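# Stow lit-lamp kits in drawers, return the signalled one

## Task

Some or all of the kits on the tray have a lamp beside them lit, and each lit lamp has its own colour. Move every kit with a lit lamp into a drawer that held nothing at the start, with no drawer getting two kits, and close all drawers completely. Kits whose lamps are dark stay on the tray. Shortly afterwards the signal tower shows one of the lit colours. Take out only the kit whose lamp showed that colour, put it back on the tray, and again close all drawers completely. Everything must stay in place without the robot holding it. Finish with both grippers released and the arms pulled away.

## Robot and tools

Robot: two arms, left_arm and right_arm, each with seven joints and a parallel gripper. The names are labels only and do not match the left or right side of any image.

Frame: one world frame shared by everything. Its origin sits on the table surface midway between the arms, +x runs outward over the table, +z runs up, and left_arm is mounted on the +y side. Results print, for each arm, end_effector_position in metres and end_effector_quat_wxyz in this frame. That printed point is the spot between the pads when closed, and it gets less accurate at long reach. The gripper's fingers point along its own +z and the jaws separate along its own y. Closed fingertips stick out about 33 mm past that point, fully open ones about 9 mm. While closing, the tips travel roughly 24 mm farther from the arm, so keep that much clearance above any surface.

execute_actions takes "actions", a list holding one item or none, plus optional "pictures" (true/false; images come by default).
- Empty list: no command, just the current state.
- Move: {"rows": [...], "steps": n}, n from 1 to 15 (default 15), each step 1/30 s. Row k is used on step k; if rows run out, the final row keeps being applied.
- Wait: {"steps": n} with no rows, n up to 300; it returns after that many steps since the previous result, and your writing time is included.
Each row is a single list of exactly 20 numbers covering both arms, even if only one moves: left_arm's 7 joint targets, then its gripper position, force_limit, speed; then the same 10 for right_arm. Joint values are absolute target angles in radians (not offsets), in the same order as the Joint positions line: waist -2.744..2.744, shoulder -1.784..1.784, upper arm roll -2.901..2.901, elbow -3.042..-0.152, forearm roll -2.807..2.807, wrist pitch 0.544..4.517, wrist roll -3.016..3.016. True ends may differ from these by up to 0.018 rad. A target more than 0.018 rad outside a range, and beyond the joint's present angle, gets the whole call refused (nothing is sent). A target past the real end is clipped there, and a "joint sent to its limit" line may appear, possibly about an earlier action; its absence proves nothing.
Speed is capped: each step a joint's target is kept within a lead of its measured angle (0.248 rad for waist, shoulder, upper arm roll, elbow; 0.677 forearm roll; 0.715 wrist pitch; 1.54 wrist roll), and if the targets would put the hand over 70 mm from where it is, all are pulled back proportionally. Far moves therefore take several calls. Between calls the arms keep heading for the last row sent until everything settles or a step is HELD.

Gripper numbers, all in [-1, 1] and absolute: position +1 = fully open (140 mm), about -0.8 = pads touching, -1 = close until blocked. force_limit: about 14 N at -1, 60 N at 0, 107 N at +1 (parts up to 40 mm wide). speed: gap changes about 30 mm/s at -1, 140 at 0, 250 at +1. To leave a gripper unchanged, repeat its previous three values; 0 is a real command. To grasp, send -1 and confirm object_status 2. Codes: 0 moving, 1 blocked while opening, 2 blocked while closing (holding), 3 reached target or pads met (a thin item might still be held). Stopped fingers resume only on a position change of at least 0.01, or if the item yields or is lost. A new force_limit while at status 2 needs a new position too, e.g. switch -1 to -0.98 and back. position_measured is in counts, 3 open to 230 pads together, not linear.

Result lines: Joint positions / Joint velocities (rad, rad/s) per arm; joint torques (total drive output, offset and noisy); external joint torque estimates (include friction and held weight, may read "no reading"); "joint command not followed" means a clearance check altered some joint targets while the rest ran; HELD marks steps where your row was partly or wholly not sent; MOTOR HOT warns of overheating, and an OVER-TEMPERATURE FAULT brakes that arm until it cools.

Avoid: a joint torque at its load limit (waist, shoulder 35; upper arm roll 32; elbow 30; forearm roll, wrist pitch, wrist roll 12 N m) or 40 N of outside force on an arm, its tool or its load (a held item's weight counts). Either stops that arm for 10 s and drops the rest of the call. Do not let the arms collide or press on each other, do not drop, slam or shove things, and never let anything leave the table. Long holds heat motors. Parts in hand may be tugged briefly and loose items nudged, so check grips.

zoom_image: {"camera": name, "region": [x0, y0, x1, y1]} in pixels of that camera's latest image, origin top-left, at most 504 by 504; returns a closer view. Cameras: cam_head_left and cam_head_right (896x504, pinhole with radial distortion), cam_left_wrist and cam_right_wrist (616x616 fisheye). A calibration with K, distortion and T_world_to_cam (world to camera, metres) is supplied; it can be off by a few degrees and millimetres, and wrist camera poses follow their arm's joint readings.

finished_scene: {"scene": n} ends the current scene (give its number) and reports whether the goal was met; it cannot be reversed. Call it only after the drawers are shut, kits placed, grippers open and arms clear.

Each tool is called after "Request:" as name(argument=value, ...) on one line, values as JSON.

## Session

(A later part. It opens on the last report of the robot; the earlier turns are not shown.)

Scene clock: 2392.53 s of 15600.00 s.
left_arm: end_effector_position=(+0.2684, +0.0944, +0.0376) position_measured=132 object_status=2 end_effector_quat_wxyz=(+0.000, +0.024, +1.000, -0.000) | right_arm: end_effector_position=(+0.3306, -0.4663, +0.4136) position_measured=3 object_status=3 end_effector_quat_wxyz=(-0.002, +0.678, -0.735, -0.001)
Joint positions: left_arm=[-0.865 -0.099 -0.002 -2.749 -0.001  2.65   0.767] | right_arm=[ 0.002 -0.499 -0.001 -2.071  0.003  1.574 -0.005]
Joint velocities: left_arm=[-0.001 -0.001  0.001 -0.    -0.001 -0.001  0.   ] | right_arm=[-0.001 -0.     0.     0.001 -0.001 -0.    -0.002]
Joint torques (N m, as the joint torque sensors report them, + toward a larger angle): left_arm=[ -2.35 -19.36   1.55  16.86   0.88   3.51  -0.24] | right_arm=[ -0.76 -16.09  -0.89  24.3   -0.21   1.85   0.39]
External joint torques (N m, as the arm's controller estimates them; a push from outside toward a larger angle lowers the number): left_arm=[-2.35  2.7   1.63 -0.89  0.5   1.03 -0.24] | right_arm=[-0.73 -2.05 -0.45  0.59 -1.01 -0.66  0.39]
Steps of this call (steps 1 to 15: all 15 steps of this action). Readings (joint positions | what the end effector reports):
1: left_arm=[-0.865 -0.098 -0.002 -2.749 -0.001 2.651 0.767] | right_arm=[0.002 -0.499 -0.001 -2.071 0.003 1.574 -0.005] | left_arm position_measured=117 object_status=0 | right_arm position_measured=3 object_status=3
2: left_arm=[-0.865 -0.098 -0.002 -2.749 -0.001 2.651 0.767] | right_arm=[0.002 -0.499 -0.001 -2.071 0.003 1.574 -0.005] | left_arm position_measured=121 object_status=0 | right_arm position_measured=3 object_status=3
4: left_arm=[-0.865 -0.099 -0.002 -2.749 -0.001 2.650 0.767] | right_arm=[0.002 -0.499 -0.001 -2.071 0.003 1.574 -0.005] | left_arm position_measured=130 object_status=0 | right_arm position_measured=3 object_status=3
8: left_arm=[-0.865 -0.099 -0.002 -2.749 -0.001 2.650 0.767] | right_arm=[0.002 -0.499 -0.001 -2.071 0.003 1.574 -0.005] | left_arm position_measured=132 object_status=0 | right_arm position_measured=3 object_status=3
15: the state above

Request:
execute_actions(actions=[{"rows":[[-0.868,-0.105,0,-2.749,0,2.62,0.76,-1,-0.3,-0.5,0,-0.5,0,-2.07,0,1.571,0,1,0,0],[-0.868,-0.117,0,-2.748,0,2.60,0.76,-1,-0.3,-0.5,0,-0.5,0,-2.07,0,1.571,0,1,0,0],[-0.868,-0.131,0,-2.746,0,2.58,0.76,-1,-0.3,-0.5,0,-0.5,0,-2.07,0,1.571,0,1,0,0],[-0.868,-0.147,0,-2.744,0,2.555,0.76,-1,-0.3,-0.5,0,-0.5,0,-2.07,0,1.571,0,1,0,0],[-0.868,-0.163,0,-2.741,0,2.53,0.76,-1,-0.3,-0.5,0,-0.5,0,-2.07,0,1.571,0,1,0,0],[-0.868,-0.18,0,-2.739,0,2.505,0.76,-1,-0.3,-0.5,0,-0.5,0,-2.07,0,1.571,0,1,0,0],[-0.868,-0.20,0,-2.734,0,2.475,0.76,-1,-0.3,-0.5,0,-0.5,0,-2.07,0,1.571,0,1,0,0],[-0.868,-0.22,0,-2.729,0,2.445,0.76,-1,-0.3,-0.5,0,-0.5,0,-2.07,0,1.571,0,1,0,0],[-0.868,-0.245,0,-2.72,0,2.41,0.76,-1,-0.3,-0.5,0,-0.5,0,-2.07,0,1.571,0,1,0,0],[-0.868,-0.27,0,-2.712,0,2.375,0.77,-1,-0.3,-0.5,0,-0.5,0,-2.07,0,1.571,0,1,0,0],[-0.86,-0.295,0,-2.70,0,2.34,0.79,-1,-0.3,-0.5,0,-0.5,0,-2.07,0,1.571,0,1,0,0],[-0.845,-0.316,0,-2.69,0,2.305,0.82,-1,-0.3,-0.5,0,-0.5,0,-2.07,0,1.571,0,1,0,0],[-0.82,-0.336,0,-2.675,0,2.27,0.86,-1,-0.3,-0.5,0,-0.5,0,-2.07,0,1.571,0,1,0,0],[-0.79,-0.355,0,-2.658,0,2.235,0.90,-1,-0.3,-0.5,0,-0.5,0,-2.07,0,1.571,0,1,0,0],[-0.75,-0.373,0,-2.64,0,2.20,0.95,-1,-0.3,-0.5,0,-0.5,0,-2.07,0,1.571,0,1,0,0]],"steps":15}], pictures=false)

Request:
execute_actions(actions=[{"rows":[[-0.71,-0.39,0,-2.622,0,2.17,1.0,-1,-0.3,-0.5,0,-0.5,0,-2.07,0,1.571,0,1,0,0],[-0.67,-0.407,0,-2.604,0,2.14,1.05,-1,-0.3,-0.5,0,-0.5,0,-2.07,0,1.571,0,1,0,0],[-0.63,-0.423,0,-2.586,0,2.11,1.1,-1,-0.3,-0.5,0,-0.5,0,-2.07,0,1.571,0,1,0,0],[-0.59,-0.438,0,-2.568,0,2.08,1.15,-1,-0.3,-0.5,0,-0.5,0,-2.07,0,1.571,0,1,0,0],[-0.55,-0.452,0,-2.55,0,2.05,1.2,-1,-0.3,-0.5,0,-0.5,0,-2.07,0,1.571,0,1,0,0],[-0.51,-0.465,0,-2.532,0,2.02,1.25,-1,-0.3,-0.5,0,-0.5,0,-2.07,0,1.571,0,1,0,0],[-0.47,-0.478,0,-2.514,0,1.995,1.3,-1,-0.3,-0.5,0,-0.5,0,-2.07,0,1.571,0,1,0,0],[-0.43,-0.49,0,-2.497,0,1.97,1.35,-1,-0.3,-0.5,0,-0.5,0,-2.07,0,1.571,0,1,0,0],[-0.39,-0.50,0,-2.48,0,1.95,1.4,-1,-0.3,-0.5,0,-0.5,0,-2.07,0,1.571,0,1,0,0],[-0.35,-0.507,0,-2.463,0,1.93,1.45,-1,-0.3,-0.5,0,-0.5,0,-2.07,0,1.571,0,1,0,0],[-0.31,-0.513,0,-2.446,0,1.915,1.5,-1,-0.3,-0.5,0,-0.5,0,-2.07,0,1.571,0,1,0,0],[-0.27,-0.518,0,-2.429,0,1.911,1.55,-1,-0.3,-0.5,0,-0.5,0,-2.07,0,1.571,0,1,0,0],[-0.23,-0.518,0,-2.429,0,1.911,1.6,-1,-0.3,-0.5,0,-0.5,0,-2.07,0,1.571,0,1,0,0],[-0.19,-0.518,0,-2.429,0,1.911,1.65,-1,-0.3,-0.5,0,-0.5,0,-2.07,0,1.571,0,1,0,0],[-0.15,-0.518,0,-2.429,0,1.911,1.7,-1,-0.3,-0.5,0,-0.5,0,-2.07,0,1.571,0,1,0,0]],"steps":15}], pictures=false)

Request:
execute_actions(actions=[{"rows":[[-0.11,-0.51,0,-2.42,0,1.912,1.75,-1,-0.3,-0.5,0,-0.5,0,-2.07,0,1.571,0,1,0,0],[-0.07,-0.49,0,-2.402,0,1.914,1.8,-1,-0.3,-0.5,0,-0.5,0,-2.07,0,1.571,0,1,0,0],[-0.03,-0.467,0,-2.381,0,1.917,1.84,-1,-0.3,-0.5,0,-0.5,0,-2.07,0,1.571,0,1,0,0],[0.01,-0.444,0,-2.36,0,1.92,1.88,-1,-0.3,-0.5,0,-0.5,0,-2.07,0,1.571,0,1,0,0],[0.05,-0.421,0,-2.339,0,1.923,1.91,-1,-0.3,-0.5,0,-0.5,0,-2.07,0,1.571,0,1,0,0],[0.09,-0.398,0,-2.318,0,1.926,1.94,-1,-0.3,-0.5,0,-0.5,0,-2.07,0,1.571,0,1,0,0],[0.13,-0.375,0,-2.297,0,1.929,1.96,-1,-0.3,-0.5,0,-0.5,0,-2.07,0,1.571,0,1,0,0],[0.17,-0.352,0,-2.276,0,1.931,1.98,-1,-0.3,-0.5,0,-0.5,0,-2.07,0,1.571,0,1,0,0],[0.21,-0.329,0,-2.256,0,1.933,2.0,-1,-0.3,-0.5,0,-0.5,0,-2.07,0,1.571,0,1,0,0],[0.25,-0.306,0,-2.236,0,1.935,2.01,-1,-0.3,-0.5,0,-0.5,0,-2.07,0,1.571,0,1,0,0],[0.285,-0.284,0,-2.216,0,1.936,2.02,-1,-0.3,-0.5,0,-0.5,0,-2.07,0,1.571,0,1,0,0],[0.315,-0.262,0,-2.196,0,1.937,2.03,-1,-0.3,-0.5,0,-0.5,0,-2.07,0,1.571,0,1,0,0],[0.34,-0.24,0,-2.176,0,1.938,2.03,-1,-0.3,-0.5,0,-0.5,0,-2.07,0,1.571,0,1,0,0],[0.36,-0.218,0,-2.156,0,1.938,2.03,-1,-0.3,-0.5,0,-0.5,0,-2.07,0,1.571,0,1,0,0],[0.375,-0.197,0,-2.136,0,1.936,2.03,-1,-0.3,-0.5,0,-0.5,0,-2.07,0,1.571,0,1,0,0]],"steps":15}], pictures=false)

Request:
execute_actions(actions=[{"rows":[[0.384,-0.172,0,-2.108,0,1.932,2.03,-1,-0.3,-0.5,0,-0.5,0,-2.07,0,1.571,0,1,0,0],[0.384,-0.147,0,-2.08,0,1.928,2.03,-1,-0.3,-0.5,0,-0.5,0,-2.07,0,1.571,0,1,0,0],[0.384,-0.122,0,-2.052,0,1.923,2.03,-1,-0.3,-0.5,0,-0.5,0,-2.07,0,1.571,0,1,0,0],[0.384,-0.097,0,-2.023,0,1.918,2.03,-1,-0.3,-0.5,0,-0.5,0,-2.07,0,1.571,0,1,0,0],[0.384,-0.072,0,-1.994,0,1.913,2.03,-1,-0.3,-0.5,0,-0.5,0,-2.07,0,1.571,0,1,0,0],[0.384,-0.047,0,-1.965,0,1.908,2.03,-1,-0.3,-0.5,0,-0.5,0,-2.07,0,1.571,0,1,0,0],[0.384,-0.022,0,-1.936,0,1.903,2.03,-1,-0.3,-0.5,0,-0.5,0,-2.07,0,1.571,0,1,0,0],[0.384,0.003,0,-1.906,0,1.898,2.03,-1,-0.3,-0.5,0,-0.5,0,-2.07,0,1.571,0,1,0,0],[0.384,0.028,0,-1.876,0,1.893,2.03,-1,-0.3,-0.5,0,-0.5,0,-2.07,0,1.571,0,1,0,0],[0.384,0.053,0,-1.846,0,1.888,2.03,-1,-0.3,-0.5,0,-0.5,0,-2.07,0,1.571,0,1,0,0],[0.384,0.075,0,-1.819,0,1.885,2.03,-1,-0.3,-0.5,0,-0.5,0,-2.07,0,1.571,0,1,0,0],[0.384,0.092,0,-1.798,0,1.884,2.03,-1,-0.3,-0.5,0,-0.5,0,-2.07,0,1.571,0,1,0,0],[0.384,0.1025,0,-1.785,0,1.884,2.03,-1,-0.3,-0.5,0,-0.5,0,-2.07,0,1.571,0,1,0,0]],"steps":15}], pictures=false)

Request:
execute_actions(actions=[{"steps":15}])

Scene clock: 2455.50 s of 15600.00 s.
left_arm: end_effector_position=(+0.2856, +0.1054, +0.1303) position_measured=132 object_status=2 end_effector_quat_wxyz=(+0.001, +0.019, +1.000, -0.000) | right_arm: end_effector_position=(+0.3306, -0.4663, +0.4136) position_measured=3 object_status=3 end_effector_quat_wxyz=(-0.002, +0.678, -0.735, -0.001)
Joint positions: left_arm=[-0.812 -0.328 -0.005 -2.674 -0.001  2.348  0.807] | right_arm=[ 0.002 -0.499 -0.001 -2.071  0.003  1.574 -0.005]
Joint velocities: left_arm=[ 0.724 -0.587  0.022  0.445  0.001 -0.864  0.448] | right_arm=[ 0.     0.001  0.001 -0.     0.    -0.    -0.001]
Joint torques (N m, as the joint torque sensors report them, + toward a larger angle): left_arm=[  0.99 -15.36   2.11  20.86   0.98   1.67   0.45] | right_arm=[ -0.95 -15.29  -0.8   24.35  -0.22   1.83   0.36]
External joint torques (N m, as the arm's controller estimates them; a push from outside toward a larger angle lowers the number): left_arm=[ 1.03 -0.99 -0.12  1.85  0.52 -0.59  0.46] | right_arm=[-0.95 -1.34 -0.39  0.72 -1.03 -0.68  0.36]
Steps of this call (steps 1 to 15: the robot went on to your last target; steps 16 to 90: nothing new was sent; then 59.47 s passed at rest; steps 91 to 105: all 15 steps of this action). Readings (joint positions | what the end effector reports):
91: left_arm=[-0.865 -0.100 -0.002 -2.749 -0.001 2.647 0.767] | right_arm=[0.002 -0.499 -0.001 -2.071 0.003 1.574 -0.005] | left_arm position_measured=132 object_status=2 | right_arm position_measured=3 object_status=3
92: left_arm=[-0.865 -0.103 -0.002 -2.749 -0.001 2.639 0.767] | right_arm=[0.002 -0.499 -0.001 -2.071 0.003 1.574 -0.005] | left_arm position_measured=132 object_status=2 | right_arm position_measured=3 object_status=3
94: left_arm=[-0.865 -0.119 -0.002 -2.749 -0.001 2.616 0.767] | right_arm=[0.002 -0.499 -0.001 -2.071 0.003 1.574 -0.005] | left_arm position_measured=132 object_status=2 | right_arm position_measured=3 object_status=3
98: left_arm=[-0.865 -0.177 -0.002 -2.741 -0.001 2.544 0.767] | right_arm=[0.002 -0.499 -0.001 -2.071 0.003 1.574 -0.005] | left_arm position_measured=132 object_status=2 | right_arm position_measured=3 object_status=3
105: the state above

Scene clock: 2456.00 s of 15600.00 s.
left_arm: end_effector_position=(+0.4085, +0.3003, +0.2811) position_measured=132 object_status=2 end_effector_quat_wxyz=(+0.024, -0.017, +1.000, -0.006) | right_arm: end_effector_position=(+0.3306, -0.4663, +0.4136) position_measured=3 object_status=3 end_effector_quat_wxyz=(-0.002, +0.678, -0.735, -0.001)
Joint positions: left_arm=[-0.237 -0.516  0.    -2.436 -0.001  1.97   1.316] | right_arm=[ 0.002 -0.499 -0.001 -2.071  0.003  1.574 -0.005]
Joint velocities: left_arm=[ 1.129 -0.072  0.045  0.139  0.002 -0.304  1.248] | right_arm=[ 0.001 -0.001  0.    -0.     0.    -0.    -0.001]
Joint torques (N m, as the joint torque sensors report them, + toward a larger angle): left_arm=[ -4.38 -11.52  -2.03  20.24   1.19   1.43   0.62] | right_arm=[ -0.85 -16.11  -0.74  24.66  -0.16   1.94   0.38]
External joint torques (N m, as the arm's controller estimates them; a push from outside toward a larger angle lowers the number): left_arm=[ 0.4  -1.33  0.98 -0.11  0.52 -0.49  0.64] | right_arm=[-0.86 -2.14 -0.33  1.04 -0.97 -0.55  0.38]
Steps of this call (steps 1 to 15: all 15 steps of this action). Readings (joint positions | what the end effector reports):
1: left_arm=[-0.783 -0.347 -0.005 -2.658 -0.001 2.317 0.826] | right_arm=[0.002 -0.499 -0.001 -2.071 0.003 1.574 -0.005] | left_arm position_measured=132 object_status=2 | right_arm position_measured=3 object_status=3
2: left_arm=[-0.749 -0.365 -0.005 -2.641 -0.001 2.286 0.848] | right_arm=[0.002 -0.499 -0.001 -2.071 0.003 1.574 -0.005] | left_arm position_measured=132 object_status=2 | right_arm position_measured=3 object_status=3
4: left_arm=[-0.675 -0.400 -0.004 -2.606 -0.001 2.226 0.901] | right_arm=[0.002 -0.499 -0.001 -2.071 0.003 1.574 -0.005] | left_arm position_measured=132 object_status=2 | right_arm position_measured=3 object_status=3
8: left_arm=[-0.516 -0.459 -0.001 -2.534 -0.001 2.107 1.032] | right_arm=[0.002 -0.499 -0.001 -2.071 0.003 1.574 -0.005] | left_arm position_measured=132 object_status=2 | right_arm position_measured=3 object_status=3
15: the state above

Scene clock: 2456.50 s of 15600.00 s.
left_arm: end_effector_position=(+0.4620, +0.5511, +0.2804) position_measured=132 object_status=2 end_effector_quat_wxyz=(-0.000, -0.033, +0.999, -0.001) | right_arm: end_effector_position=(+0.3306, -0.4663, +0.4136) position_measured=3 object_status=3 end_effector_quat_wxyz=(-0.002, +0.678, -0.735, -0.001)
Joint positions: left_arm=[ 0.326 -0.243  0.002 -2.18  -0.001  1.936  1.847] | right_arm=[ 0.002 -0.499 -0.001 -2.071  0.003  1.574 -0.005]
Joint velocities: left_arm=[0.675 0.625 0.051 0.56  0.002 0.005 0.583] | right_arm=[-0.     0.    -0.001  0.001  0.002 -0.001 -0.   ]
Joint torques (N m, as the joint torque sensors report them, + toward a larger angle): left_arm=[ -3.14 -26.59  -3.68  23.42   1.23   2.39   0.53] | right_arm=[ -0.77 -15.83  -0.74  24.73  -0.17   1.88   0.38]
External joint torques (N m, as the arm's controller estimates them; a push from outside toward a larger angle lowers the number): left_arm=[2.02 1.16 1.82 1.77 0.7  0.29 0.54] | right_arm=[-0.78 -1.79 -0.33  1.03 -0.97 -0.63  0.38]
Steps of this call (steps 1 to 15: all 15 steps of this action). Readings (joint positions | what the end effector reports):
1: left_arm=[-0.197 -0.516 0.000 -2.430 -0.001 1.960 1.360] | right_arm=[0.002 -0.499 -0.001 -2.071 0.003 1.574 -0.005] | left_arm position_measured=132 object_status=2 | right_arm position_measured=3 object_status=3
2: left_arm=[-0.157 -0.511 -0.000 -2.422 -0.001 1.952 1.404] | right_arm=[0.002 -0.499 -0.001 -2.071 0.003 1.574 -0.005] | left_arm position_measured=132 object_status=2 | right_arm position_measured=3 object_status=3
4: left_arm=[-0.077 -0.484 -0.001 -2.394 -0.001 1.942 1.492] | right_arm=[0.002 -0.499 -0.001 -2.071 0.003 1.574 -0.005] | left_arm position_measured=132 object_status=2 | right_arm position_measured=3 object_status=3
8: left_arm=[0.082 -0.400 -0.002 -2.319 -0.001 1.936 1.652] | right_arm=[0.002 -0.499 -0.001 -2.071 0.003 1.574 -0.005] | left_arm position_measured=132 object_status=2 | right_arm position_measured=3 object_status=3
15: the state above

Scene clock: 2457.00 s of 15600.00 s.
left_arm: end_effector_position=(+0.5527, +0.6187, +0.2770) position_measured=132 object_status=2 end_effector_quat_wxyz=(+0.000, +0.010, +1.000, -0.000) | right_arm: end_effector_position=(+0.3306, -0.4663, +0.4136) position_measured=3 object_status=3 end_effector_quat_wxyz=(-0.002, +0.678, -0.735, -0.001)
Joint positions: left_arm=[ 0.382  0.089  0.002 -1.808 -0.001  1.898  1.989] | right_arm=[ 0.002 -0.499 -0.001 -2.071  0.003  1.574 -0.005]
Joint velocities: left_arm=[ 0.     0.229 -0.002  0.232 -0.    -0.054  0.114] | right_arm=[-0.002 -0.     0.001 -0.001  0.     0.    -0.001]
Joint torques (N m, as the joint torque sensors report them, + toward a larger angle): left_arm=[  0.44 -37.47  -2.07  26.25   1.33   1.87   0.52] | right_arm=[ -0.63 -15.64  -0.78  24.34  -0.19   1.83   0.4 ]
External joint torques (N m, as the arm's controller estimates them; a push from outside toward a larger angle lowers the number): left_arm=[ 0.27  1.8  -2.31  1.46  0.53 -0.4   0.53] | right_arm=[-0.61 -1.7  -0.35  0.74 -0.99 -0.66  0.4 ]
Steps of this call (steps 1 to 15: all 15 steps of this action). Readings (joint positions | what the end effector reports):
1: left_arm=[0.347 -0.220 0.003 -2.158 -0.001 1.935 1.865] | right_arm=[0.002 -0.499 -0.001 -2.071 0.003 1.574 -0.005] | left_arm position_measured=132 object_status=2 | right_arm position_measured=3 object_status=3
2: left_arm=[0.361 -0.197 0.004 -2.134 -0.001 1.934 1.882] | right_arm=[0.002 -0.499 -0.001 -2.071 0.003 1.574 -0.005] | left_arm position_measured=132 object_status=2 | right_arm position_measured=3 object_status=3
4: left_arm=[0.377 -0.148 0.005 -2.082 -0.001 1.931 1.910] | right_arm=[0.002 -0.499 -0.001 -2.071 0.003 1.574 -0.005] | left_arm position_measured=132 object_status=2 | right_arm position_measured=3 object_status=3
8: left_arm=[0.382 -0.050 0.004 -1.969 -0.001 1.918 1.950] | right_arm=[0.002 -0.499 -0.001 -2.071 0.003 1.574 -0.005] | left_arm position_measured=132 object_status=2 | right_arm position_measured=3 object_status=3
15: the state above

Scene clock: 2457.50 s of 15600.00 s.
left_arm: end_effector_position=(+0.5558, +0.6200, +0.2782) position_measured=132 object_status=2 end_effector_quat_wxyz=(-0.001, +0.024, +1.000, -0.001) | right_arm: end_effector_position=(+0.3306, -0.4663, +0.4136) position_measured=3 object_status=3 end_effector_quat_wxyz=(-0.002, +0.678, -0.735, -0.001)
Joint positions: left_arm=[ 0.382  0.102  0.002 -1.788 -0.001  1.888  2.017] | right_arm=[ 0.002 -0.499 -0.001 -2.071  0.003  1.574 -0.005]
Joint velocities: left_arm=[ 0.    -0.001  0.     0.001  0.002 -0.003  0.022] | right_arm=[ 0.     0.     0.001 -0.001 -0.001 -0.    -0.001]
Joint torques (N m, as the joint torque sensors report them, + toward a larger angle): left_arm=[  0.53 -34.15  -1.95  25.86   1.24   2.     0.46] | right_arm=[ -0.74 -15.74  -0.99  24.62  -0.16   1.85   0.32]
External joint torques (N m, as the arm's controller estimates them; a push from outside toward a larger angle lowers the number): left_arm=[ 0.45  1.47 -2.13  1.49  0.43 -0.41  0.46] | right_arm=[-0.71 -1.8  -0.53  1.03 -0.96 -0.64  0.32]
Steps of this call (steps 1 to 15: the robot went on to your last target). Readings (joint positions | what the end effector reports):
1: left_arm=[0.382 0.095 0.002 -1.801 -0.001 1.896 1.993] | right_arm=[0.002 -0.499 -0.001 -2.071 0.003 1.574 -0.005] | left_arm position_measured=132 object_status=2 | right_arm position_measured=3 object_status=3
2: left_arm=[0.382 0.099 0.002 -1.797 -0.001 1.894 1.996] | right_arm=[0.002 -0.499 -0.001 -2.071 0.003 1.574 -0.005] | left_arm position_measured=132 object_status=2 | right_arm position_measured=3 object_status=3
4: left_arm=[0.382 0.102 0.002 -1.793 -0.001 1.892 2.001] | right_arm=[0.002 -0.499 -0.001 -2.071 0.003 1.574 -0.005] | left_arm position_measured=132 object_status=2 | right_arm position_measured=3 object_status=3
8: left_arm=[0.382 0.102 0.002 -1.788 -0.001 1.890 2.009] | right_arm=[0.002 -0.499 -0.001 -2.071 0.003 1.574 -0.005] | left_arm position_measured=132 object_status=2 | right_arm position_measured=3 object_status=3
15: the state above
camera_calibration (this result's frames):
cam_left_wrist: T_world_to_cam=[[0.205261, 0.977015, -0.0575211, -0.695639], [0.893556, -0.163101, 0.418277, -0.498812], [0.399281, -0.137254, -0.906496, 0.305945], [0, 0, 0, 1]] pos_world=[0.466346, 0.640285, 0.445966]
cam_right_wrist: T_world_to_cam=[[-0.996605, 0.0810828, 0.0142736, 0.358491], [0.080162, 0.916151, 0.392737, 0.229615], [0.0187674, 0.392548, -0.91954, 0.733415], [0, 0, 0, 1]] pos_world=[0.325103, -0.52733, 0.579109]

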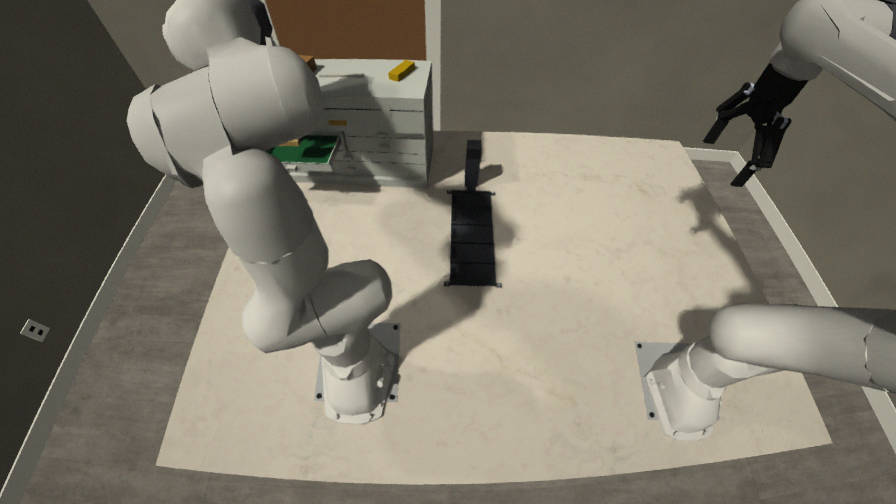

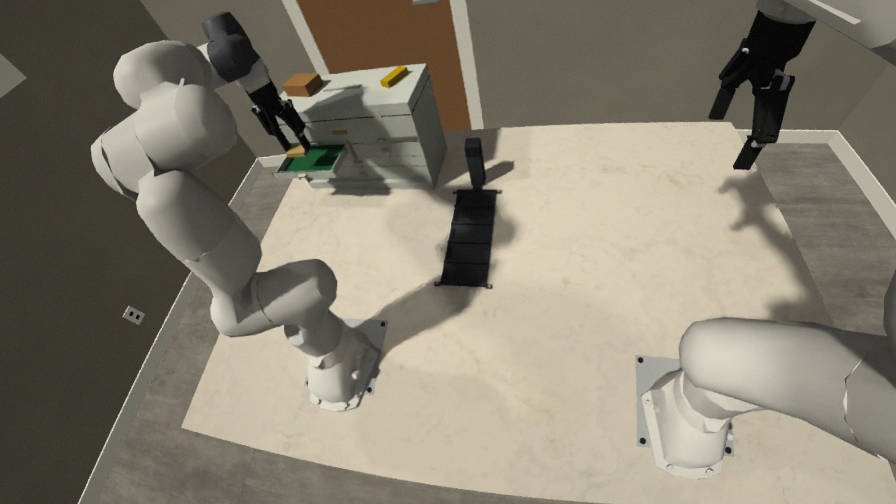

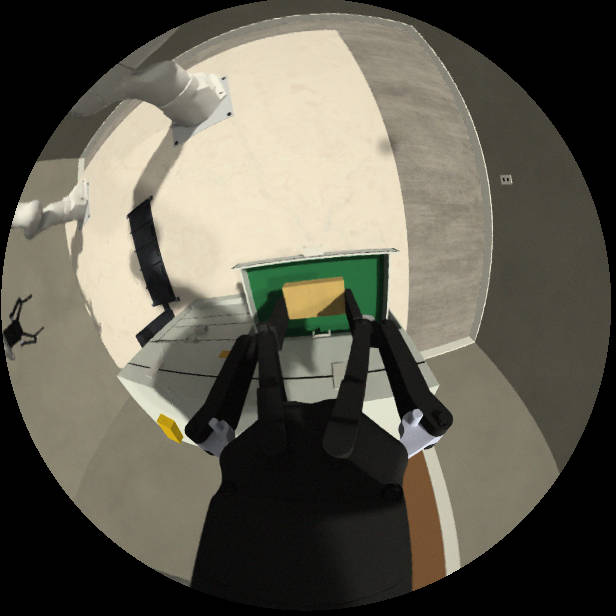

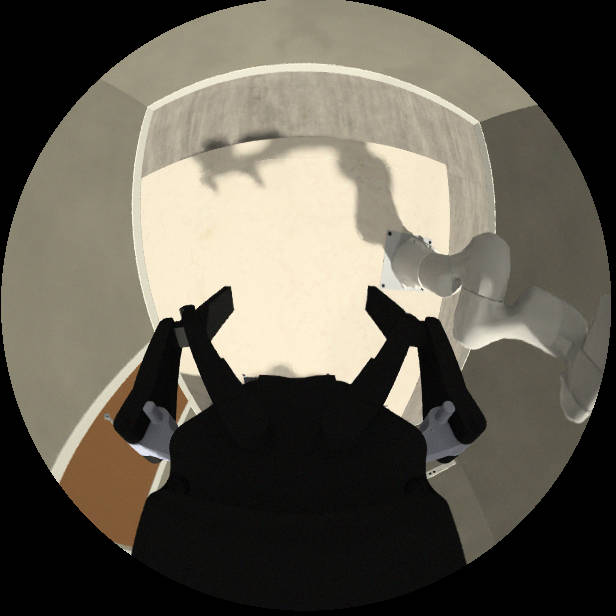

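Request:
execute_actions(actions=[{"rows":[[0.384,0.105,0,-1.797,0,1.92,2.03,-1,-0.3,-0.5,0,-0.5,0,-2.07,0,1.571,0,1,0,0],[0.384,0.1075,0,-1.809,0,1.94,2.03,-1,-0.3,-0.5,0,-0.5,0,-2.07,0,1.571,0,1,0,0],[0.384,0.11,0,-1.821,0,1.955,2.03,-1,-0.3,-0.5,0,-0.5,0,-2.07,0,1.571,0,1,0,0],[0.384,0.113,0,-1.833,0,1.97,2.03,-1,-0.3,-0.5,0,-0.5,0,-2.07,0,1.571,0,1,0,0],[0.384,0.1155,0,-1.845,0,1.985,2.03,-1,-0.3,-0.5,0,-0.5,0,-2.07,0,1.571,0,1,0,0],[0.384,0.119,0,-1.856,0,2.0,2.03,-1,-0.3,-0.5,0,-0.5,0,-2.07,0,1.571,0,1,0,0],[0.384,0.123,0,-1.867,0,2.015,2.03,-1,-0.3,-0.5,0,-0.5,0,-2.07,0,1.571,0,1,0,0],[0.384,0.127,0,-1.878,0,2.03,2.03,-1,-0.3,-0.5,0,-0.5,0,-2.07,0,1.571,0,1,0,0],[0.384,0.131,0,-1.888,0,2.045,2.03,-1,-0.3,-0.5,0,-0.5,0,-2.07,0,1.571,0,1,0,0],[0.384,0.135,0,-1.898,0,2.055,2.03,-1,-0.3,-0.5,0,-0.5,0,-2.07,0,1.571,0,1,0,0],[0.384,0.138,0,-1.904,0,2.057,2.03,-1,-0.3,-0.5,0,-0.5,0,-2.07,0,1.571,0,1,0,0],[0.384,0.14,0,-1.908,0,2.054,2.03,-1,-0.3,-0.5,0,-0.5,0,-2.07,0,1.571,0,1,0,0]],"steps":15}], pictures=false)

Request:
execute_actions(actions=[{"steps":12}], pictures=false)

Scene clock: 2475.90 s of 15600.00 s.
left_arm: end_effector_position=(+0.5504, +0.6177, +0.2101) position_measured=132 object_status=2 end_effector_quat_wxyz=(-0.010, +0.027, +1.000, -0.005) | right_arm: end_effector_position=(+0.3306, -0.4663, +0.4136) position_measured=3 object_status=3 end_effector_quat_wxyz=(-0.002, +0.678, -0.735, -0.001)
Joint positions: left_arm=[ 0.382  0.142  0.002 -1.907 -0.001  2.027  2.023] | right_arm=[ 0.002 -0.499 -0.001 -2.071  0.003  1.574 -0.005]
Joint velocities: left_arm=[-0.001  0.034 -0.    -0.062  0.001  0.12   0.002] | right_arm=[ 0.001 -0.001  0.001 -0.001 -0.001  0.001  0.   ]
Joint torques (N m, as the joint torque sensors report them, + toward a larger angle): left_arm=[  1.13 -39.02  -1.28  24.67   1.17   3.7    0.37] | right_arm=[ -0.59 -15.79  -1.01  24.46  -0.19   1.84   0.4 ]
External joint torques (N m, as the arm's controller estimates them; a push from outside toward a larger angle lowers the number): left_arm=[ 1.23  1.15 -1.34 -1.6   0.38  1.03  0.37] | right_arm=[-0.63 -1.85 -0.64  0.86 -1.   -0.65  0.4 ]
Steps of this call (steps 1 to 15: the robot went on to your last target; steps 16 to 90: nothing new was sent; then 14.90 s passed at rest; steps 91 to 105: all 15 steps of this action). Readings (joint positions | what the end effector reports):
91: left_arm=[0.382 0.102 0.002 -1.789 -0.001 1.892 2.023] | right_arm=[0.002 -0.499 -0.001 -2.071 0.003 1.574 -0.005] | left_arm position_measured=132 object_status=2 | right_arm position_measured=3 object_status=3
92: left_arm=[0.382 0.102 0.002 -1.794 -0.001 1.900 2.023] | right_arm=[0.002 -0.499 -0.001 -2.071 0.003 1.574 -0.005] | left_arm position_measured=132 object_status=2 | right_arm position_measured=3 object_status=3
94: left_arm=[0.382 0.104 0.002 -1.810 -0.001 1.919 2.023] | right_arm=[0.002 -0.499 -0.001 -2.071 0.003 1.574 -0.005] | left_arm position_measured=132 object_status=2 | right_arm position_measured=3 object_status=3
98: left_arm=[0.382 0.116 0.002 -1.853 -0.001 1.967 2.023] | right_arm=[0.002 -0.499 -0.001 -2.071 0.003 1.574 -0.005] | left_arm position_measured=132 object_status=2 | right_arm position_measured=3 object_status=3
105: the state above

Scene clock: 2476.30 s of 15600.00 s.
left_arm: end_effector_position=(+0.5555, +0.6199, +0.2106) position_measured=132 object_status=2 end_effector_quat_wxyz=(-0.002, +0.027, +1.000, -0.001) | right_arm: end_effector_position=(+0.3306, -0.4663, +0.4136) position_measured=3 object_status=3 end_effector_quat_wxyz=(-0.002, +0.678, -0.735, -0.001)
Joint positions: left_arm=[ 0.382  0.143  0.002 -1.909 -0.001  2.047  2.023] | right_arm=[ 0.002 -0.499 -0.001 -2.071  0.003  1.574 -0.005]
Joint velocities: left_arm=[ 0.001  0.    -0.     0.001  0.     0.013  0.   ] | right_arm=[ 0.    -0.001 -0.003  0.     0.    -0.001 -0.001]
Joint torques (N m, as the joint torque sensors report them, + toward a larger angle): left_arm=[  0.58 -37.8   -1.04  24.38   1.26   3.16   0.39] | right_arm=[ -0.77 -15.88  -0.94  24.58  -0.2    1.86   0.4 ]
External joint torques (N m, as the arm's controller estimates them; a push from outside toward a larger angle lowers the number): left_arm=[ 0.62 -1.25 -1.15  0.47  0.51  0.76  0.39] | right_arm=[-0.71 -1.75 -0.42  0.88 -0.99 -0.64  0.4 ]
Steps of this call (steps 1 to 12: the robot went on to your last target). Readings (joint positions | what the end effector reports):
1: left_arm=[0.382 0.143 0.002 -1.908 -0.001 2.030 2.023] | right_arm=[0.002 -0.499 -0.001 -2.071 0.003 1.574 -0.005] | left_arm position_measured=132 object_status=2 | right_arm position_measured=3 object_status=3
2: left_arm=[0.382 0.143 0.002 -1.909 -0.001 2.034 2.023] | right_arm=[0.002 -0.499 -0.001 -2.071 0.003 1.574 -0.005] | left_arm position_measured=132 object_status=2 | right_arm position_measured=3 object_status=3
4: left_arm=[0.382 0.143 0.002 -1.909 -0.001 2.039 2.023] | right_arm=[0.002 -0.499 -0.001 -2.071 0.003 1.574 -0.005] | left_arm position_measured=132 object_status=2 | right_arm position_measured=3 object_status=3
8: left_arm=[0.382 0.143 0.002 -1.909 -0.001 2.044 2.023] | right_arm=[0.002 -0.499 -0.001 -2.071 0.003 1.574 -0.005] | left_arm position_measured=132 object_status=2 | right_arm position_measured=3 object_status=3
12: the state above

Request:
execute_actions(actions=[{"rows":[[0.384,0.144,0,-1.911,0,2.06,2.03,-1,-0.3,-0.5,0,-0.5,0,-2.07,0,1.571,0,1,0,0],[0.384,0.145,0,-1.912,0,2.063,2.03,-1,-0.3,-0.5,0,-0.5,0,-2.07,0,1.571,0,1,0,0],[0.384,0.146,0,-1.9135,0,2.065,2.03,-1,-0.3,-0.5,0,-0.5,0,-2.07,0,1.571,0,1,0,0],[0.384,0.147,0,-1.915,0,2.067,2.03,-1,-0.3,-0.5,0,-0.5,0,-2.07,0,1.571,0,1,0,0],[0.384,0.148,0,-1.9165,0,2.069,2.03,-1,-0.3,-0.5,0,-0.5,0,-2.07,0,1.571,0,1,0,0],[0.384,0.149,0,-1.918,0,2.071,2.03,-1,-0.3,-0.5,0,-0.5,0,-2.07,0,1.571,0,1,0,0]],"steps":15}], pictures=false)

Scene clock: 2488.03 s of 15600.00 s.
left_arm: end_effector_position=(+0.5570, +0.6205, +0.2056) position_measured=132 object_status=2 end_effector_quat_wxyz=(+0.000, +0.027, +1.000, -0.000) | right_arm: end_effector_position=(+0.3306, -0.4663, +0.4136) position_measured=3 object_status=3 end_effector_quat_wxyz=(-0.002, +0.678, -0.735, -0.001)
Joint positions: left_arm=[ 0.382  0.148  0.002 -1.917 -0.001  2.064  2.023] | right_arm=[ 0.002 -0.499 -0.001 -2.071  0.003  1.574 -0.005]
Joint velocities: left_arm=[ 0.001 -0.001 -0.    -0.001  0.001  0.006 -0.001] | right_arm=[-0.    -0.001  0.    -0.001  0.    -0.    -0.001]
Joint torques (N m, as the joint torque sensors report them, + toward a larger angle): left_arm=[  1.36 -35.98  -1.11  22.56   1.24   3.34   0.36] | right_arm=[ -0.95 -15.26  -1.17  24.25  -0.21   1.86   0.35]
External joint torques (N m, as the arm's controller estimates them; a push from outside toward a larger angle lowers the number): left_arm=[ 1.17  0.63 -1.45 -1.23  0.48  0.94  0.36] | right_arm=[-0.99 -1.13 -0.81  0.55 -1.02 -0.64  0.35]
Steps of this call (steps 1 to 30: the robot went on to your last target; steps 31 to 90: nothing new was sent; then 8.23 s passed at rest; steps 91 to 105: all 15 steps of this action). Readings (joint positions | what the end effector reports):
91: left_arm=[0.382 0.143 0.002 -1.909 -0.001 2.050 2.023] | right_arm=[0.002 -0.499 -0.001 -2.071 0.003 1.574 -0.005] | left_arm position_measured=132 object_status=2 | right_arm position_measured=3 object_status=3
92: left_arm=[0.382 0.143 0.002 -1.910 -0.001 2.051 2.023] | right_arm=[0.002 -0.499 -0.001 -2.071 0.003 1.574 -0.005] | left_arm position_measured=132 object_status=2 | right_arm position_measured=3 object_status=3
94: left_arm=[0.382 0.144 0.002 -1.912 -0.001 2.055 2.023] | right_arm=[0.002 -0.499 -0.001 -2.071 0.003 1.574 -0.005] | left_arm position_measured=132 object_status=2 | right_arm position_measured=3 object_status=3
98: left_arm=[0.382 0.147 0.002 -1.916 -0.001 2.061 2.023] | right_arm=[0.002 -0.499 -0.001 -2.071 0.003 1.574 -0.005] | left_arm position_measured=132 object_status=2 | right_arm position_measured=3 object_status=3
105: the state above

Request:
execute_actions(actions=[{"rows":[[0.384,0.15,0,-1.9195,0,2.073,2.03,-1,-0.3,-0.5,0,-0.5,0,-2.07,0,1.571,0,1,0,0],[0.384,0.151,0,-1.921,0,2.075,2.03,-1,-0.3,-0.5,0,-0.5,0,-2.07,0,1.571,0,1,0,0],[0.384,0.152,0,-1.9225,0,2.077,2.03,-1,-0.3,-0.5,0,-0.5,0,-2.07,0,1.571,0,1,0,0],[0.384,0.153,0,-1.924,0,2.079,2.03,-1,-0.3,-0.5,0,-0.5,0,-2.07,0,1.571,0,1,0,0]],"steps":15}], pictures=false)

Scene clock: 2494.70 s of 15600.00 s.
left_arm: end_effector_position=(+0.5583, +0.6206, +0.2051) position_measured=132 object_status=2 end_effector_quat_wxyz=(+0.002, +0.027, +1.000, +0.001) | right_arm: end_effector_position=(+0.3306, -0.4663, +0.4136) position_measured=3 object_status=3 end_effector_quat_wxyz=(-0.002, +0.678, -0.735, -0.001)
Joint positions: left_arm=[ 0.382  0.148  0.002 -1.919 -0.001  2.072  2.024] | right_arm=[ 0.002 -0.499 -0.001 -2.071  0.003  1.574 -0.005]
Joint velocities: left_arm=[ 0.     0.001 -0.    -0.001  0.     0.001 -0.001] | right_arm=[-0.002  0.     0.001 -0.001 -0.002 -0.001 -0.001]
Joint torques (N m, as the joint torque sensors report them, + toward a larger angle): left_arm=[  0.83 -33.61  -0.95  20.66   1.21   3.62   0.47] | right_arm=[ -0.85 -15.84  -0.83  24.63  -0.2    1.89   0.36]
External joint torques (N m, as the arm's controller estimates them; a push from outside toward a larger angle lowers the number): left_arm=[ 0.91  2.91 -1.03 -3.12  0.47  1.2   0.47] | right_arm=[-0.81 -1.93 -0.38  1.06 -0.99 -0.61  0.36]
Steps of this call (steps 1 to 15: the robot went on to your last target; steps 16 to 90: nothing new was sent; then 3.17 s passed at rest; steps 91 to 105: all 15 steps of this action). Readings (joint positions | what the end effector reports):
91: left_arm=[0.382 0.148 0.002 -1.917 -0.001 2.066 2.024] | right_arm=[0.002 -0.499 -0.001 -2.071 0.003 1.574 -0.005] | left_arm position_measured=132 object_status=2 | right_arm position_measured=3 object_status=3
92: left_arm=[0.382 0.148 0.002 -1.917 -0.001 2.066 2.024] | right_arm=[0.002 -0.499 -0.001 -2.071 0.003 1.574 -0.005] | left_arm position_measured=132 object_status=2 | right_arm position_measured=3 object_status=3
94: left_arm=[0.382 0.148 0.002 -1.918 -0.001 2.068 2.024] | right_arm=[0.002 -0.499 -0.001 -2.071 0.003 1.574 -0.005] | left_arm position_measured=132 object_status=2 | right_arm position_measured=3 object_status=3
98: left_arm=[0.382 0.148 0.002 -1.919 -0.001 2.070 2.024] | right_arm=[0.002 -0.499 -0.001 -2.071 0.003 1.574 -0.005] | left_arm position_measured=132 object_status=2 | right_arm position_measured=3 object_status=3
105: the state above

Request:
execute_actions(actions=[{"rows":[[0.384,0.148,0,-1.918,0,2.072,2.03,0.15,-0.3,-0.3,0,-0.5,0,-2.07,0,1.571,0,1,0,0],[0.384,0.148,0,-1.918,0,2.072,2.03,0.15,-0.3,-0.3,0,-0.5,0,-2.07,0,1.571,0,1,0,0],[0.384,0.148,0,-1.918,0,2.072,2.03,0.15,-0.3,-0.3,0,-0.5,0,-2.07,0,1.571,0,1,0,0],[0.384,0.148,0,-1.918,0,2.072,2.03,0.15,-0.3,-0.3,0,-0.5,0,-2.07,0,1.571,0,1,0,0],[0.384,0.148,0,-1.918,0,2.072,2.03,0.15,-0.3,-0.3,0,-0.5,0,-2.07,0,1.571,0,1,0,0],[0.384,0.148,0,-1.918,0,2.072,2.03,0.15,-0.3,-0.3,0,-0.5,0,-2.07,0,1.571,0,1,0,0],[0.384,0.148,0,-1.918,0,2.072,2.03,0.15,-0.3,-0.3,0,-0.5,0,-2.07,0,1.571,0,1,0,0],[0.384,0.143,0,-1.909,0,2.03,2.03,0.15,-0.3,-0.3,0,-0.5,0,-2.07,0,1.571,0,1,0,0],[0.384,0.137,0,-1.898,0,2.005,2.03,0.15,-0.3,-0.3,0,-0.5,0,-2.07,0,1.571,0,1,0,0],[0.384,0.131,0,-1.885,0,1.98,2.03,0.15,-0.3,-0.3,0,-0.5,0,-2.07,0,1.571,0,1,0,0],[0.384,0.125,0,-1.871,0,1.955,2.03,0.15,-0.3,-0.3,0,-0.5,0,-2.07,0,1.571,0,1,0,0],[0.384,0.12,0,-1.857,0,1.935,2.03,0.15,-0.3,-0.3,0,-0.5,0,-2.07,0,1.571,0,1,0,0],[0.384,0.1155,0,-1.843,0,1.915,2.03,0.15,-0.3,-0.3,0,-0.5,0,-2.07,0,1.571,0,1,0,0],[0.384,0.111,0,-1.825,0,1.90,2.03,0.15,-0.3,-0.3,0,-0.5,0,-2.07,0,1.571,0,1,0,0],[0.384,0.106,0,-1.805,0,1.89,2.03,0.15,-0.3,-0.3,0,-0.5,0,-2.07,0,1.571,0,1,0,0]],"steps":15}], pictures=false)

Request:
execute_actions(actions=[{"rows":[[0.386,0.095,0,-1.80,0,1.885,2.04,-0.2,0,-0.3,0,-0.5,0,-2.07,0,1.571,0,1,0,0],[0.39,0.06,0,-1.835,0,1.888,2.05,-0.2,0,-0.3,0,-0.5,0,-2.07,0,1.571,0,1,0,0],[0.395,0.02,0,-1.885,0,1.895,2.06,-0.2,0,-0.3,0,-0.5,0,-2.07,0,1.571,0,1,0,0],[0.40,-0.022,0,-1.936,0,1.903,2.07,-0.2,0,-0.3,0,-0.5,0,-2.07,0,1.571,0,1,0,0],[0.406,-0.065,0,-1.986,0,1.912,2.08,-0.2,0,-0.3,0,-0.5,0,-2.07,0,1.571,0,1,0,0],[0.412,-0.11,0,-2.038,0,1.921,2.09,-0.2,0,-0.3,0,-0.5,0,-2.07,0,1.571,0,1,0,0],[0.418,-0.155,0,-2.089,0,1.93,2.10,-0.2,0,-0.3,0,-0.5,0,-2.07,0,1.571,0,1,0,0],[0.424,-0.197,0,-2.136,0,1.938,2.11,-0.2,0,-0.3,0,-0.5,0,-2.07,0,1.571,0,1,0,0],[0.43,-0.24,0,-2.176,0,1.938,2.12,-0.2,0,-0.3,0,-0.5,0,-2.07,0,1.571,0,1,0,0],[0.436,-0.284,0,-2.216,0,1.936,2.13,-0.2,0,-0.3,0,-0.5,0,-2.07,0,1.571,0,1,0,0],[0.442,-0.329,0,-2.256,0,1.933,2.14,-0.2,0,-0.3,0,-0.5,0,-2.07,0,1.571,0,1,0,0],[0.448,-0.375,0,-2.297,0,1.935,2.15,-0.2,0,-0.3,0,-0.5,0,-2.07,0,1.571,0,1,0,0],[0.454,-0.421,0,-2.339,0,1.95,2.15,-0.2,0,-0.3,0,-0.5,0,-2.07,0,1.571,0,1,0,0],[0.46,-0.46,0,-2.385,0,1.98,2.15,-0.2,0,-0.3,0,-0.5,0,-2.07,0,1.571,0,1,0,0],[0.464,-0.49,0,-2.43,0,2.03,2.15,-0.2,0,-0.3,0,-0.5,0,-2.07,0,1.571,0,1,0,0]],"steps":15}], pictures=false)

Request:
execute_actions(actions=[{"rows":[[0.464,-0.488,0,-2.47,0,2.11,2.15,-0.2,0,-0.3,0,-0.5,0,-2.07,0,1.571,0,1,0,0],[0.464,-0.484,0,-2.505,0,2.19,2.15,-0.2,0,-0.3,0,-0.5,0,-2.07,0,1.571,0,1,0,0],[0.464,-0.48,0,-2.54,0,2.27,2.15,-0.2,0,-0.3,0,-0.5,0,-2.07,0,1.571,0,1,0,0],[0.464,-0.476,0,-2.575,0,2.35,2.15,-0.2,0,-0.3,0,-0.5,0,-2.07,0,1.571,0,1,0,0],[0.464,-0.472,0,-2.61,0,2.43,2.15,-0.2,0,-0.3,0,-0.5,0,-2.07,0,1.571,0,1,0,0],[0.464,-0.468,0,-2.645,0,2.51,2.15,-0.2,0,-0.3,0,-0.5,0,-2.07,0,1.571,0,1,0,0],[0.464,-0.464,0,-2.68,0,2.59,2.15,-0.2,0,-0.3,0,-0.5,0,-2.07,0,1.571,0,1,0,0],[0.464,-0.46,0,-2.715,0,2.67,2.15,-0.2,0,-0.3,0,-0.5,0,-2.07,0,1.571,0,1,0,0],[0.464,-0.455,0,-2.75,0,2.75,2.15,-0.2,0,-0.3,0,-0.5,0,-2.07,0,1.571,0,1,0,0],[0.464,-0.45,0,-2.785,0,2.83,2.15,-0.2,0,-0.3,0,-0.5,0,-2.07,0,1.571,0,1,0,0],[0.464,-0.444,0,-2.82,0,2.91,2.15,-0.2,0,-0.3,0,-0.5,0,-2.07,0,1.571,0,1,0,0],[0.464,-0.437,0,-2.858,0,2.98,2.15,-0.2,0,-0.3,0,-0.5,0,-2.07,0,1.571,0,1,0,0]],"steps":15}], pictures=false)

Request:
execute_actions(actions=[{"steps":22}], pictures=false)

Request:
execute_actions(actions=[{"rows":[[0.459,-0.422,0,-2.845,0,2.982,2.155,-0.2,0,-0.3,0,-0.5,0,-2.07,0,1.571,0,1,0,0],[0.454,-0.407,0,-2.831,0,2.984,2.155,-0.2,0,-0.3,0,-0.5,0,-2.07,0,1.571,0,1,0,0],[0.45,-0.392,0,-2.818,0,2.986,2.155,-0.2,0,-0.3,0,-0.5,0,-2.07,0,1.571,0,1,0,0],[0.445,-0.377,0,-2.804,0,2.987,2.155,-0.2,0,-0.3,0,-0.5,0,-2.07,0,1.571,0,1,0,0],[0.442,-0.366,0,-2.794,0,2.988,2.155,-0.2,0,-0.3,0,-0.5,0,-2.07,0,1.571,0,1,0,0],[0.44,-0.36,0,-2.789,0,2.988,2.155,-0.2,0,-0.3,0,-0.5,0,-2.07,0,1.571,0,1,0,0]],"steps":15}])

Scene clock: 2552.63 s of 15600.00 s.
left_arm: end_effector_position=(+0.5573, +0.6200, +0.2460) position_measured=110 object_status=3 end_effector_quat_wxyz=(-0.001, +0.028, +1.000, -0.001) | right_arm: end_effector_position=(+0.3306, -0.4663, +0.4136) position_measured=3 object_status=3 end_effector_quat_wxyz=(-0.002, +0.678, -0.735, -0.001)
Joint positions: left_arm=[ 0.382  0.122  0.001 -1.844 -0.001  1.963  2.024] | right_arm=[ 0.002 -0.499 -0.001 -2.071  0.003  1.574 -0.005]
Joint velocities: left_arm=[ 0.001 -0.166 -0.001  0.477 -0.002 -0.407  0.001] | right_arm=[ 0.001 -0.001  0.    -0.001 -0.001 -0.001 -0.   ]
Joint torques (N m, as the joint torque sensors report them, + toward a larger angle): left_arm=[  1.14 -37.59  -0.46  23.87   1.21   1.62   0.49] | right_arm=[ -0.9  -15.49  -0.81  24.67  -0.16   1.82   0.39]
External joint torques (N m, as the arm's controller estimates them; a push from outside toward a larger angle lowers the number): left_arm=[ 1.13 -0.88 -0.59  0.66  0.4  -0.66  0.49] | right_arm=[-0.9  -1.52 -0.38  1.06 -0.97 -0.67  0.4 ]
Steps of this call (steps 1 to 15: the robot went on to your last target; steps 16 to 90: nothing new was sent; then 54.43 s passed at rest; steps 91 to 105: all 15 steps of this action). Readings (joint positions | what the end effector reports):
91: left_arm=[0.382 0.148 0.001 -1.919 -0.001 2.072 2.024] | right_arm=[0.002 -0.499 -0.001 -2.071 0.003 1.574 -0.005] | left_arm position_measured=132 object_status=0 | right_arm position_measured=3 object_status=3
92: left_arm=[0.382 0.148 0.001 -1.919 -0.001 2.072 2.024] | right_arm=[0.002 -0.499 -0.001 -2.071 0.003 1.574 -0.005] | left_arm position_measured=131 object_status=0 | right_arm position_measured=3 object_status=3
94: left_arm=[0.382 0.148 0.001 -1.919 -0.001 2.072 2.024] | right_arm=[0.002 -0.499 -0.001 -2.071 0.003 1.574 -0.005] | left_arm position_measured=115 object_status=0 | right_arm position_measured=3 object_status=3
98: left_arm=[0.382 0.147 0.001 -1.917 -0.001 2.066 2.024] | right_arm=[0.002 -0.499 -0.001 -2.071 0.003 1.574 -0.005] | left_arm position_measured=110 object_status=0 | right_arm position_measured=3 object_status=3
105: the state above

Scene clock: 2553.13 s of 15600.00 s.
left_arm: end_effector_position=(+0.4003, +0.5862, +0.2852) position_measured=154 object_status=3 end_effector_quat_wxyz=(+0.015, +0.031, +0.999, +0.007) | right_arm: end_effector_position=(+0.3306, -0.4663, +0.4136) position_measured=3 object_status=3 end_effector_quat_wxyz=(-0.002, +0.678, -0.735, -0.001)
Joint positions: left_arm=[ 0.451 -0.411  0.    -2.334 -0.001  1.956  2.097] | right_arm=[ 0.002 -0.499 -0.001 -2.071  0.003  1.574 -0.005]
Joint velocities: left_arm=[ 0.159 -1.169  0.001 -1.186 -0.     0.392  0.15 ] | right_arm=[ 0.001  0.001  0.     0.001  0.    -0.     0.001]
Joint torques (N m, as the joint torque sensors report them, + toward a larger angle): left_arm=[ 0.   -7.19  0.29 24.25  1.31  3.93  0.54] | right_arm=[ -0.78 -15.82  -0.46  24.25  -0.26   1.84   0.38]
External joint torques (N m, as the arm's controller estimates them; a push from outside toward a larger angle lowers the number): left_arm=[ 1.56 -1.45  1.66 -1.85  0.59  0.68  0.55] | right_arm=[-0.8  -1.83 -0.06  0.57 -1.07 -0.67  0.38]
Steps of this call (steps 1 to 15: all 15 steps of this action). Readings (joint positions | what the end effector reports):
1: left_arm=[0.382 0.115 0.001 -1.830 -0.001 1.950 2.024] | right_arm=[0.002 -0.499 -0.001 -2.071 0.003 1.574 -0.005] | left_arm position_measured=110 object_status=0 | right_arm position_measured=3 object_status=3
2: left_arm=[0.383 0.101 0.001 -1.828 -0.001 1.941 2.026] | right_arm=[0.002 -0.499 -0.001 -2.071 0.003 1.574 -0.005] | left_arm position_measured=115 object_status=0 | right_arm position_measured=3 object_status=3
4: left_arm=[0.388 0.046 0.000 -1.869 -0.001 1.931 2.033] | right_arm=[0.002 -0.499 -0.001 -2.071 0.003 1.574 -0.005] | left_arm position_measured=126 object_status=0 | right_arm position_measured=3 object_status=3
8: left_arm=[0.408 -0.110 0.000 -2.036 -0.001 1.930 2.052] | right_arm=[0.002 -0.499 -0.001 -2.071 0.003 1.574 -0.005] | left_arm position_measured=149 object_status=0 | right_arm position_measured=3 object_status=3
15: the state above

Scene clock: 2553.63 s of 15600.00 s.
left_arm: end_effector_position=(+0.4194, +0.6014, +0.1624) position_measured=154 object_status=3 end_effector_quat_wxyz=(+0.165, +0.043, +0.981, +0.094) | right_arm: end_effector_position=(+0.3306, -0.4663, +0.4136) position_measured=3 object_status=3 end_effector_quat_wxyz=(-0.002, +0.678, -0.735, -0.001)
Joint positions: left_arm=[ 0.461 -0.437  0.    -2.842 -0.001  2.788  2.134] | right_arm=[ 0.002 -0.499 -0.001 -2.071  0.003  1.574 -0.005]
Joint velocities: left_arm=[-0.001  0.054 -0.001 -0.293 -0.001  1.097  0.028] | right_arm=[-0.001 -0.001 -0.001  0.001 -0.    -0.001  0.   ]
Joint torques (N m, as the joint torque sensors report them, + toward a larger angle): left_arm=[  1.56 -16.79  -0.17  25.7    1.03   5.09   0.4 ] | right_arm=[ -0.57 -15.59  -0.85  24.79  -0.15   1.86   0.33]
External joint torques (N m, as the arm's controller estimates them; a push from outside toward a larger angle lowers the number): left_arm=[ 1.65  1.79  0.36 -1.71  0.38  1.13  0.4 ] | right_arm=[-0.57 -1.53 -0.43  1.12 -0.95 -0.64  0.33]
Steps of this call (steps 1 to 15: all 15 steps of this action). Readings (joint positions | what the end effector reports):
1: left_arm=[0.455 -0.445 0.000 -2.374 -0.001 1.982 2.102] | right_arm=[0.002 -0.499 -0.001 -2.071 0.003 1.574 -0.005] | left_arm position_measured=154 object_status=3 | right_arm position_measured=3 object_status=3
2: left_arm=[0.458 -0.465 0.000 -2.413 -0.001 2.018 2.106] | right_arm=[0.002 -0.499 -0.001 -2.071 0.003 1.574 -0.005] | left_arm position_measured=154 object_status=3 | right_arm position_measured=3 object_status=3
4: left_arm=[0.460 -0.479 0.000 -2.488 -0.001 2.112 2.114] | right_arm=[0.002 -0.499 -0.001 -2.071 0.003 1.574 -0.005] | left_arm position_measured=154 object_status=3 | right_arm position_measured=3 object_status=3
8: left_arm=[0.461 -0.468 0.000 -2.639 -0.001 2.357 2.124] | right_arm=[0.002 -0.499 -0.001 -2.071 0.003 1.574 -0.005] | left_arm position_measured=154 object_status=3 | right_arm position_measured=3 object_status=3
15: the state above

Scene clock: 2554.37 s of 15600.00 s.
left_arm: end_effector_position=(+0.4536, +0.6191, +0.1955) position_measured=154 object_status=3 end_effector_quat_wxyz=(+0.237, +0.046, +0.961, +0.136) | right_arm: end_effector_position=(+0.3306, -0.4663, +0.4136) position_measured=3 object_status=3 end_effector_quat_wxyz=(-0.002, +0.678, -0.735, -0.001)
Joint positions: left_arm=[ 0.461 -0.436  0.    -2.856 -0.001  2.974  2.142] | right_arm=[ 0.002 -0.499 -0.001 -2.071  0.003  1.574 -0.005]
Joint velocities: left_arm=[ 0.     0.001 -0.    -0.     0.001  0.013  0.004] | right_arm=[-0.    -0.    -0.    -0.001  0.    -0.    -0.001]
Joint torques (N m, as the joint torque sensors report them, + toward a larger angle): left_arm=[  1.5  -15.02  -0.38  20.66   0.96   4.21   0.43] | right_arm=[ -0.32 -15.66  -0.91  24.6   -0.18   1.84   0.38]
External joint torques (N m, as the arm's controller estimates them; a push from outside toward a larger angle lowers the number): left_arm=[ 1.5  -0.91  0.03 -0.99  0.4   0.89  0.43] | right_arm=[-0.33 -1.72 -0.5   0.99 -0.99 -0.65  0.38]
Steps of this call (steps 1 to 22: the robot went on to your last target). Readings (joint positions | what the end effector reports):
1: left_arm=[0.461 -0.436 0.000 -2.849 -0.001 2.821 2.135] | right_arm=[0.002 -0.499 -0.001 -2.071 0.003 1.574 -0.005] | left_arm position_measured=154 object_status=3 | right_arm position_measured=3 object_status=3
2: left_arm=[0.461 -0.436 0.000 -2.853 -0.001 2.849 2.136] | right_arm=[0.002 -0.499 -0.001 -2.071 0.003 1.574 -0.005] | left_arm position_measured=154 object_status=3 | right_arm position_measured=3 object_status=3
4: left_arm=[0.461 -0.436 0.000 -2.855 -0.001 2.891 2.138] | right_arm=[0.002 -0.499 -0.001 -2.071 0.003 1.574 -0.005] | left_arm position_measured=154 object_status=3 | right_arm position_measured=3 object_status=3
8: left_arm=[0.461 -0.436 0.000 -2.856 -0.001 2.938 2.140] | right_arm=[0.002 -0.499 -0.001 -2.071 0.003 1.574 -0.005] | left_arm position_measured=154 object_status=3 | right_arm position_measured=3 object_status=3
22: the state above

Scene clock: 2554.87 s of 15600.00 s.
left_arm: end_effector_position=(+0.4776, +0.6208, +0.1968) position_measured=154 object_status=3 end_effector_quat_wxyz=(+0.238, +0.057, +0.960, +0.135) | right_arm: end_effector_position=(+0.3306, -0.4663, +0.4136) position_measured=3 object_status=3 end_effector_quat_wxyz=(-0.002, +0.678, -0.735, -0.001)
Joint positions: left_arm=[ 0.443 -0.362  0.    -2.791 -0.001  2.983  2.147] | right_arm=[ 0.002 -0.499 -0.001 -2.071  0.003  1.574 -0.005]
Joint velocities: left_arm=[-0.001  0.004  0.001  0.005  0.     0.005  0.003] | right_arm=[-0.     0.001 -0.001 -0.     0.001 -0.001 -0.002]
Joint torques (N m, as the joint torque sensors report them, + toward a larger angle): left_arm=[ -2.24 -14.97   0.21  21.97   0.95   4.09   0.39] | right_arm=[ -0.68 -16.08  -0.91  24.57  -0.14   1.82   0.4 ]
External joint torques (N m, as the arm's controller estimates them; a push from outside toward a larger angle lowers the number): left_arm=[-2.28  1.71  0.51  0.36  0.4   0.75  0.39] | right_arm=[-0.68 -2.09 -0.47  0.91 -0.95 -0.68  0.4 ]
Steps of this call (steps 1 to 15: all 15 steps of this action). Readings (joint positions | what the end effector reports):
1: left_arm=[0.461 -0.433 0.000 -2.854 -0.001 2.974 2.143] | right_arm=[0.002 -0.499 -0.001 -2.071 0.003 1.574 -0.005] | left_arm position_measured=154 object_status=3 | right_arm position_measured=3 object_status=3
2: left_arm=[0.460 -0.427 0.000 -2.848 -0.001 2.975 2.144] | right_arm=[0.002 -0.499 -0.001 -2.071 0.003 1.574 -0.005] | left_arm position_measured=154 object_status=3 | right_arm position_measured=3 object_status=3
4: left_arm=[0.455 -0.405 0.000 -2.829 -0.001 2.977 2.144] | right_arm=[0.002 -0.499 -0.001 -2.071 0.003 1.574 -0.005] | left_arm position_measured=154 object_status=3 | right_arm position_measured=3 object_status=3
8: left_arm=[0.445 -0.370 0.000 -2.798 -0.001 2.981 2.146] | right_arm=[0.002 -0.499 -0.001 -2.071 0.003 1.574 -0.005] | left_arm position_measured=154 object_status=3 | right_arm position_measured=3 object_status=3
15: the state above
camera_calibration (this result's frames):
cam_left_wrist: T_world_to_cam=[[0.210264, 0.928854, 0.304991, -0.728883], [0.588337, -0.369372, 0.719322, -0.180146], [0.7808, 0.0281902, -0.624145, -0.0769832], [0, 0, 0, 1]] pos_world=[0.319353, 0.612656, 0.303837]
cam_right_wrist: T_world_to_cam=[[-0.996605, 0.0810838, 0.0142651, 0.358495], [0.0801597, 0.916154, 0.392729, 0.22962], [0.018775, 0.39254, -0.919543, 0.733415], [0, 0, 0, 1]] pos_world=[0.325102, -0.52733, 0.579115]

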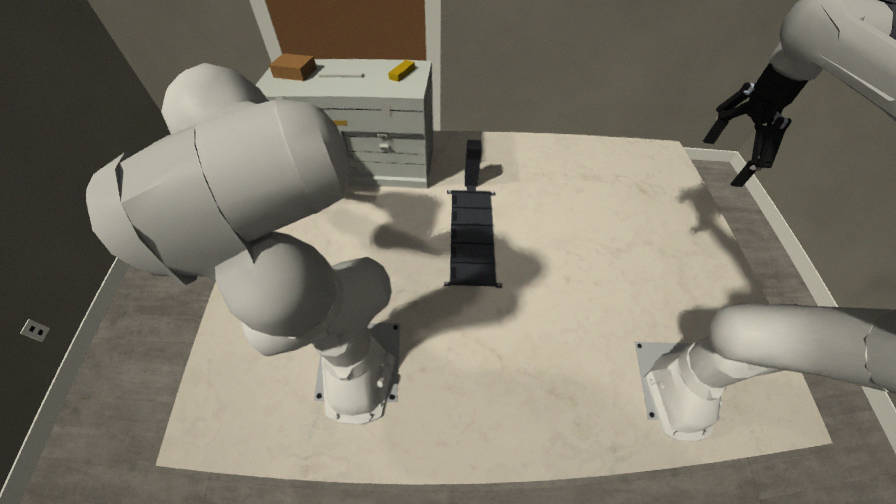

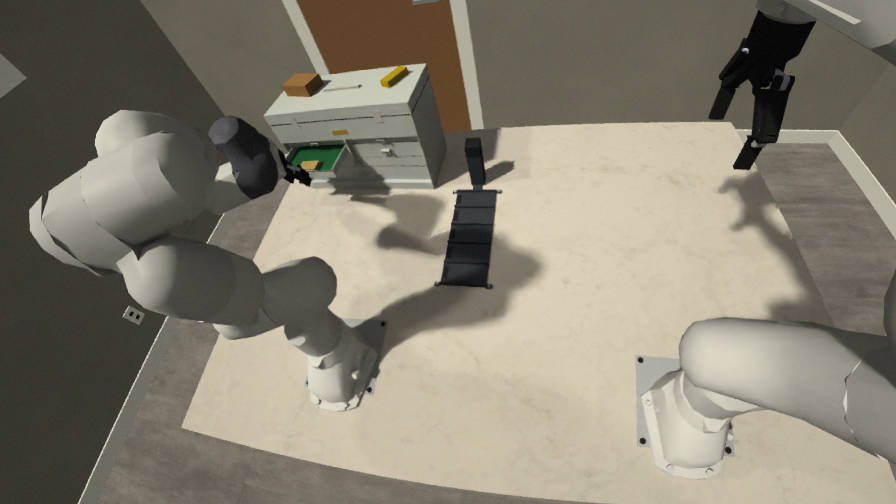

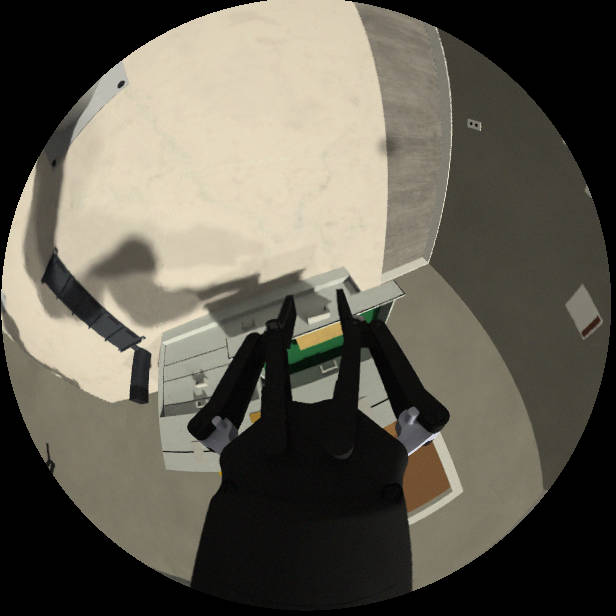

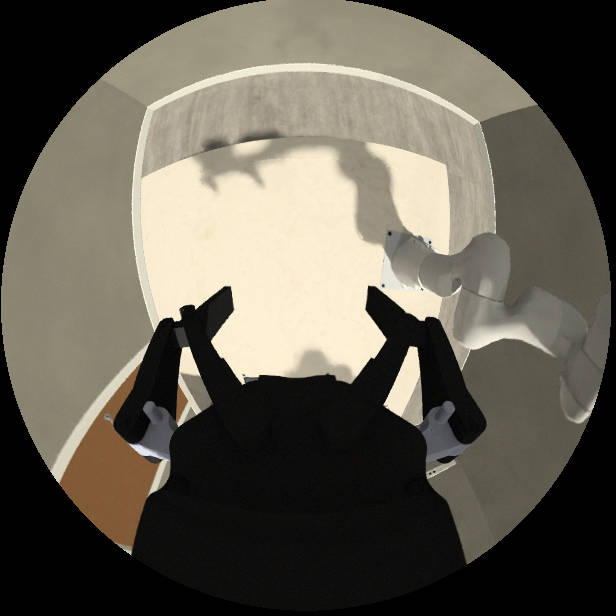

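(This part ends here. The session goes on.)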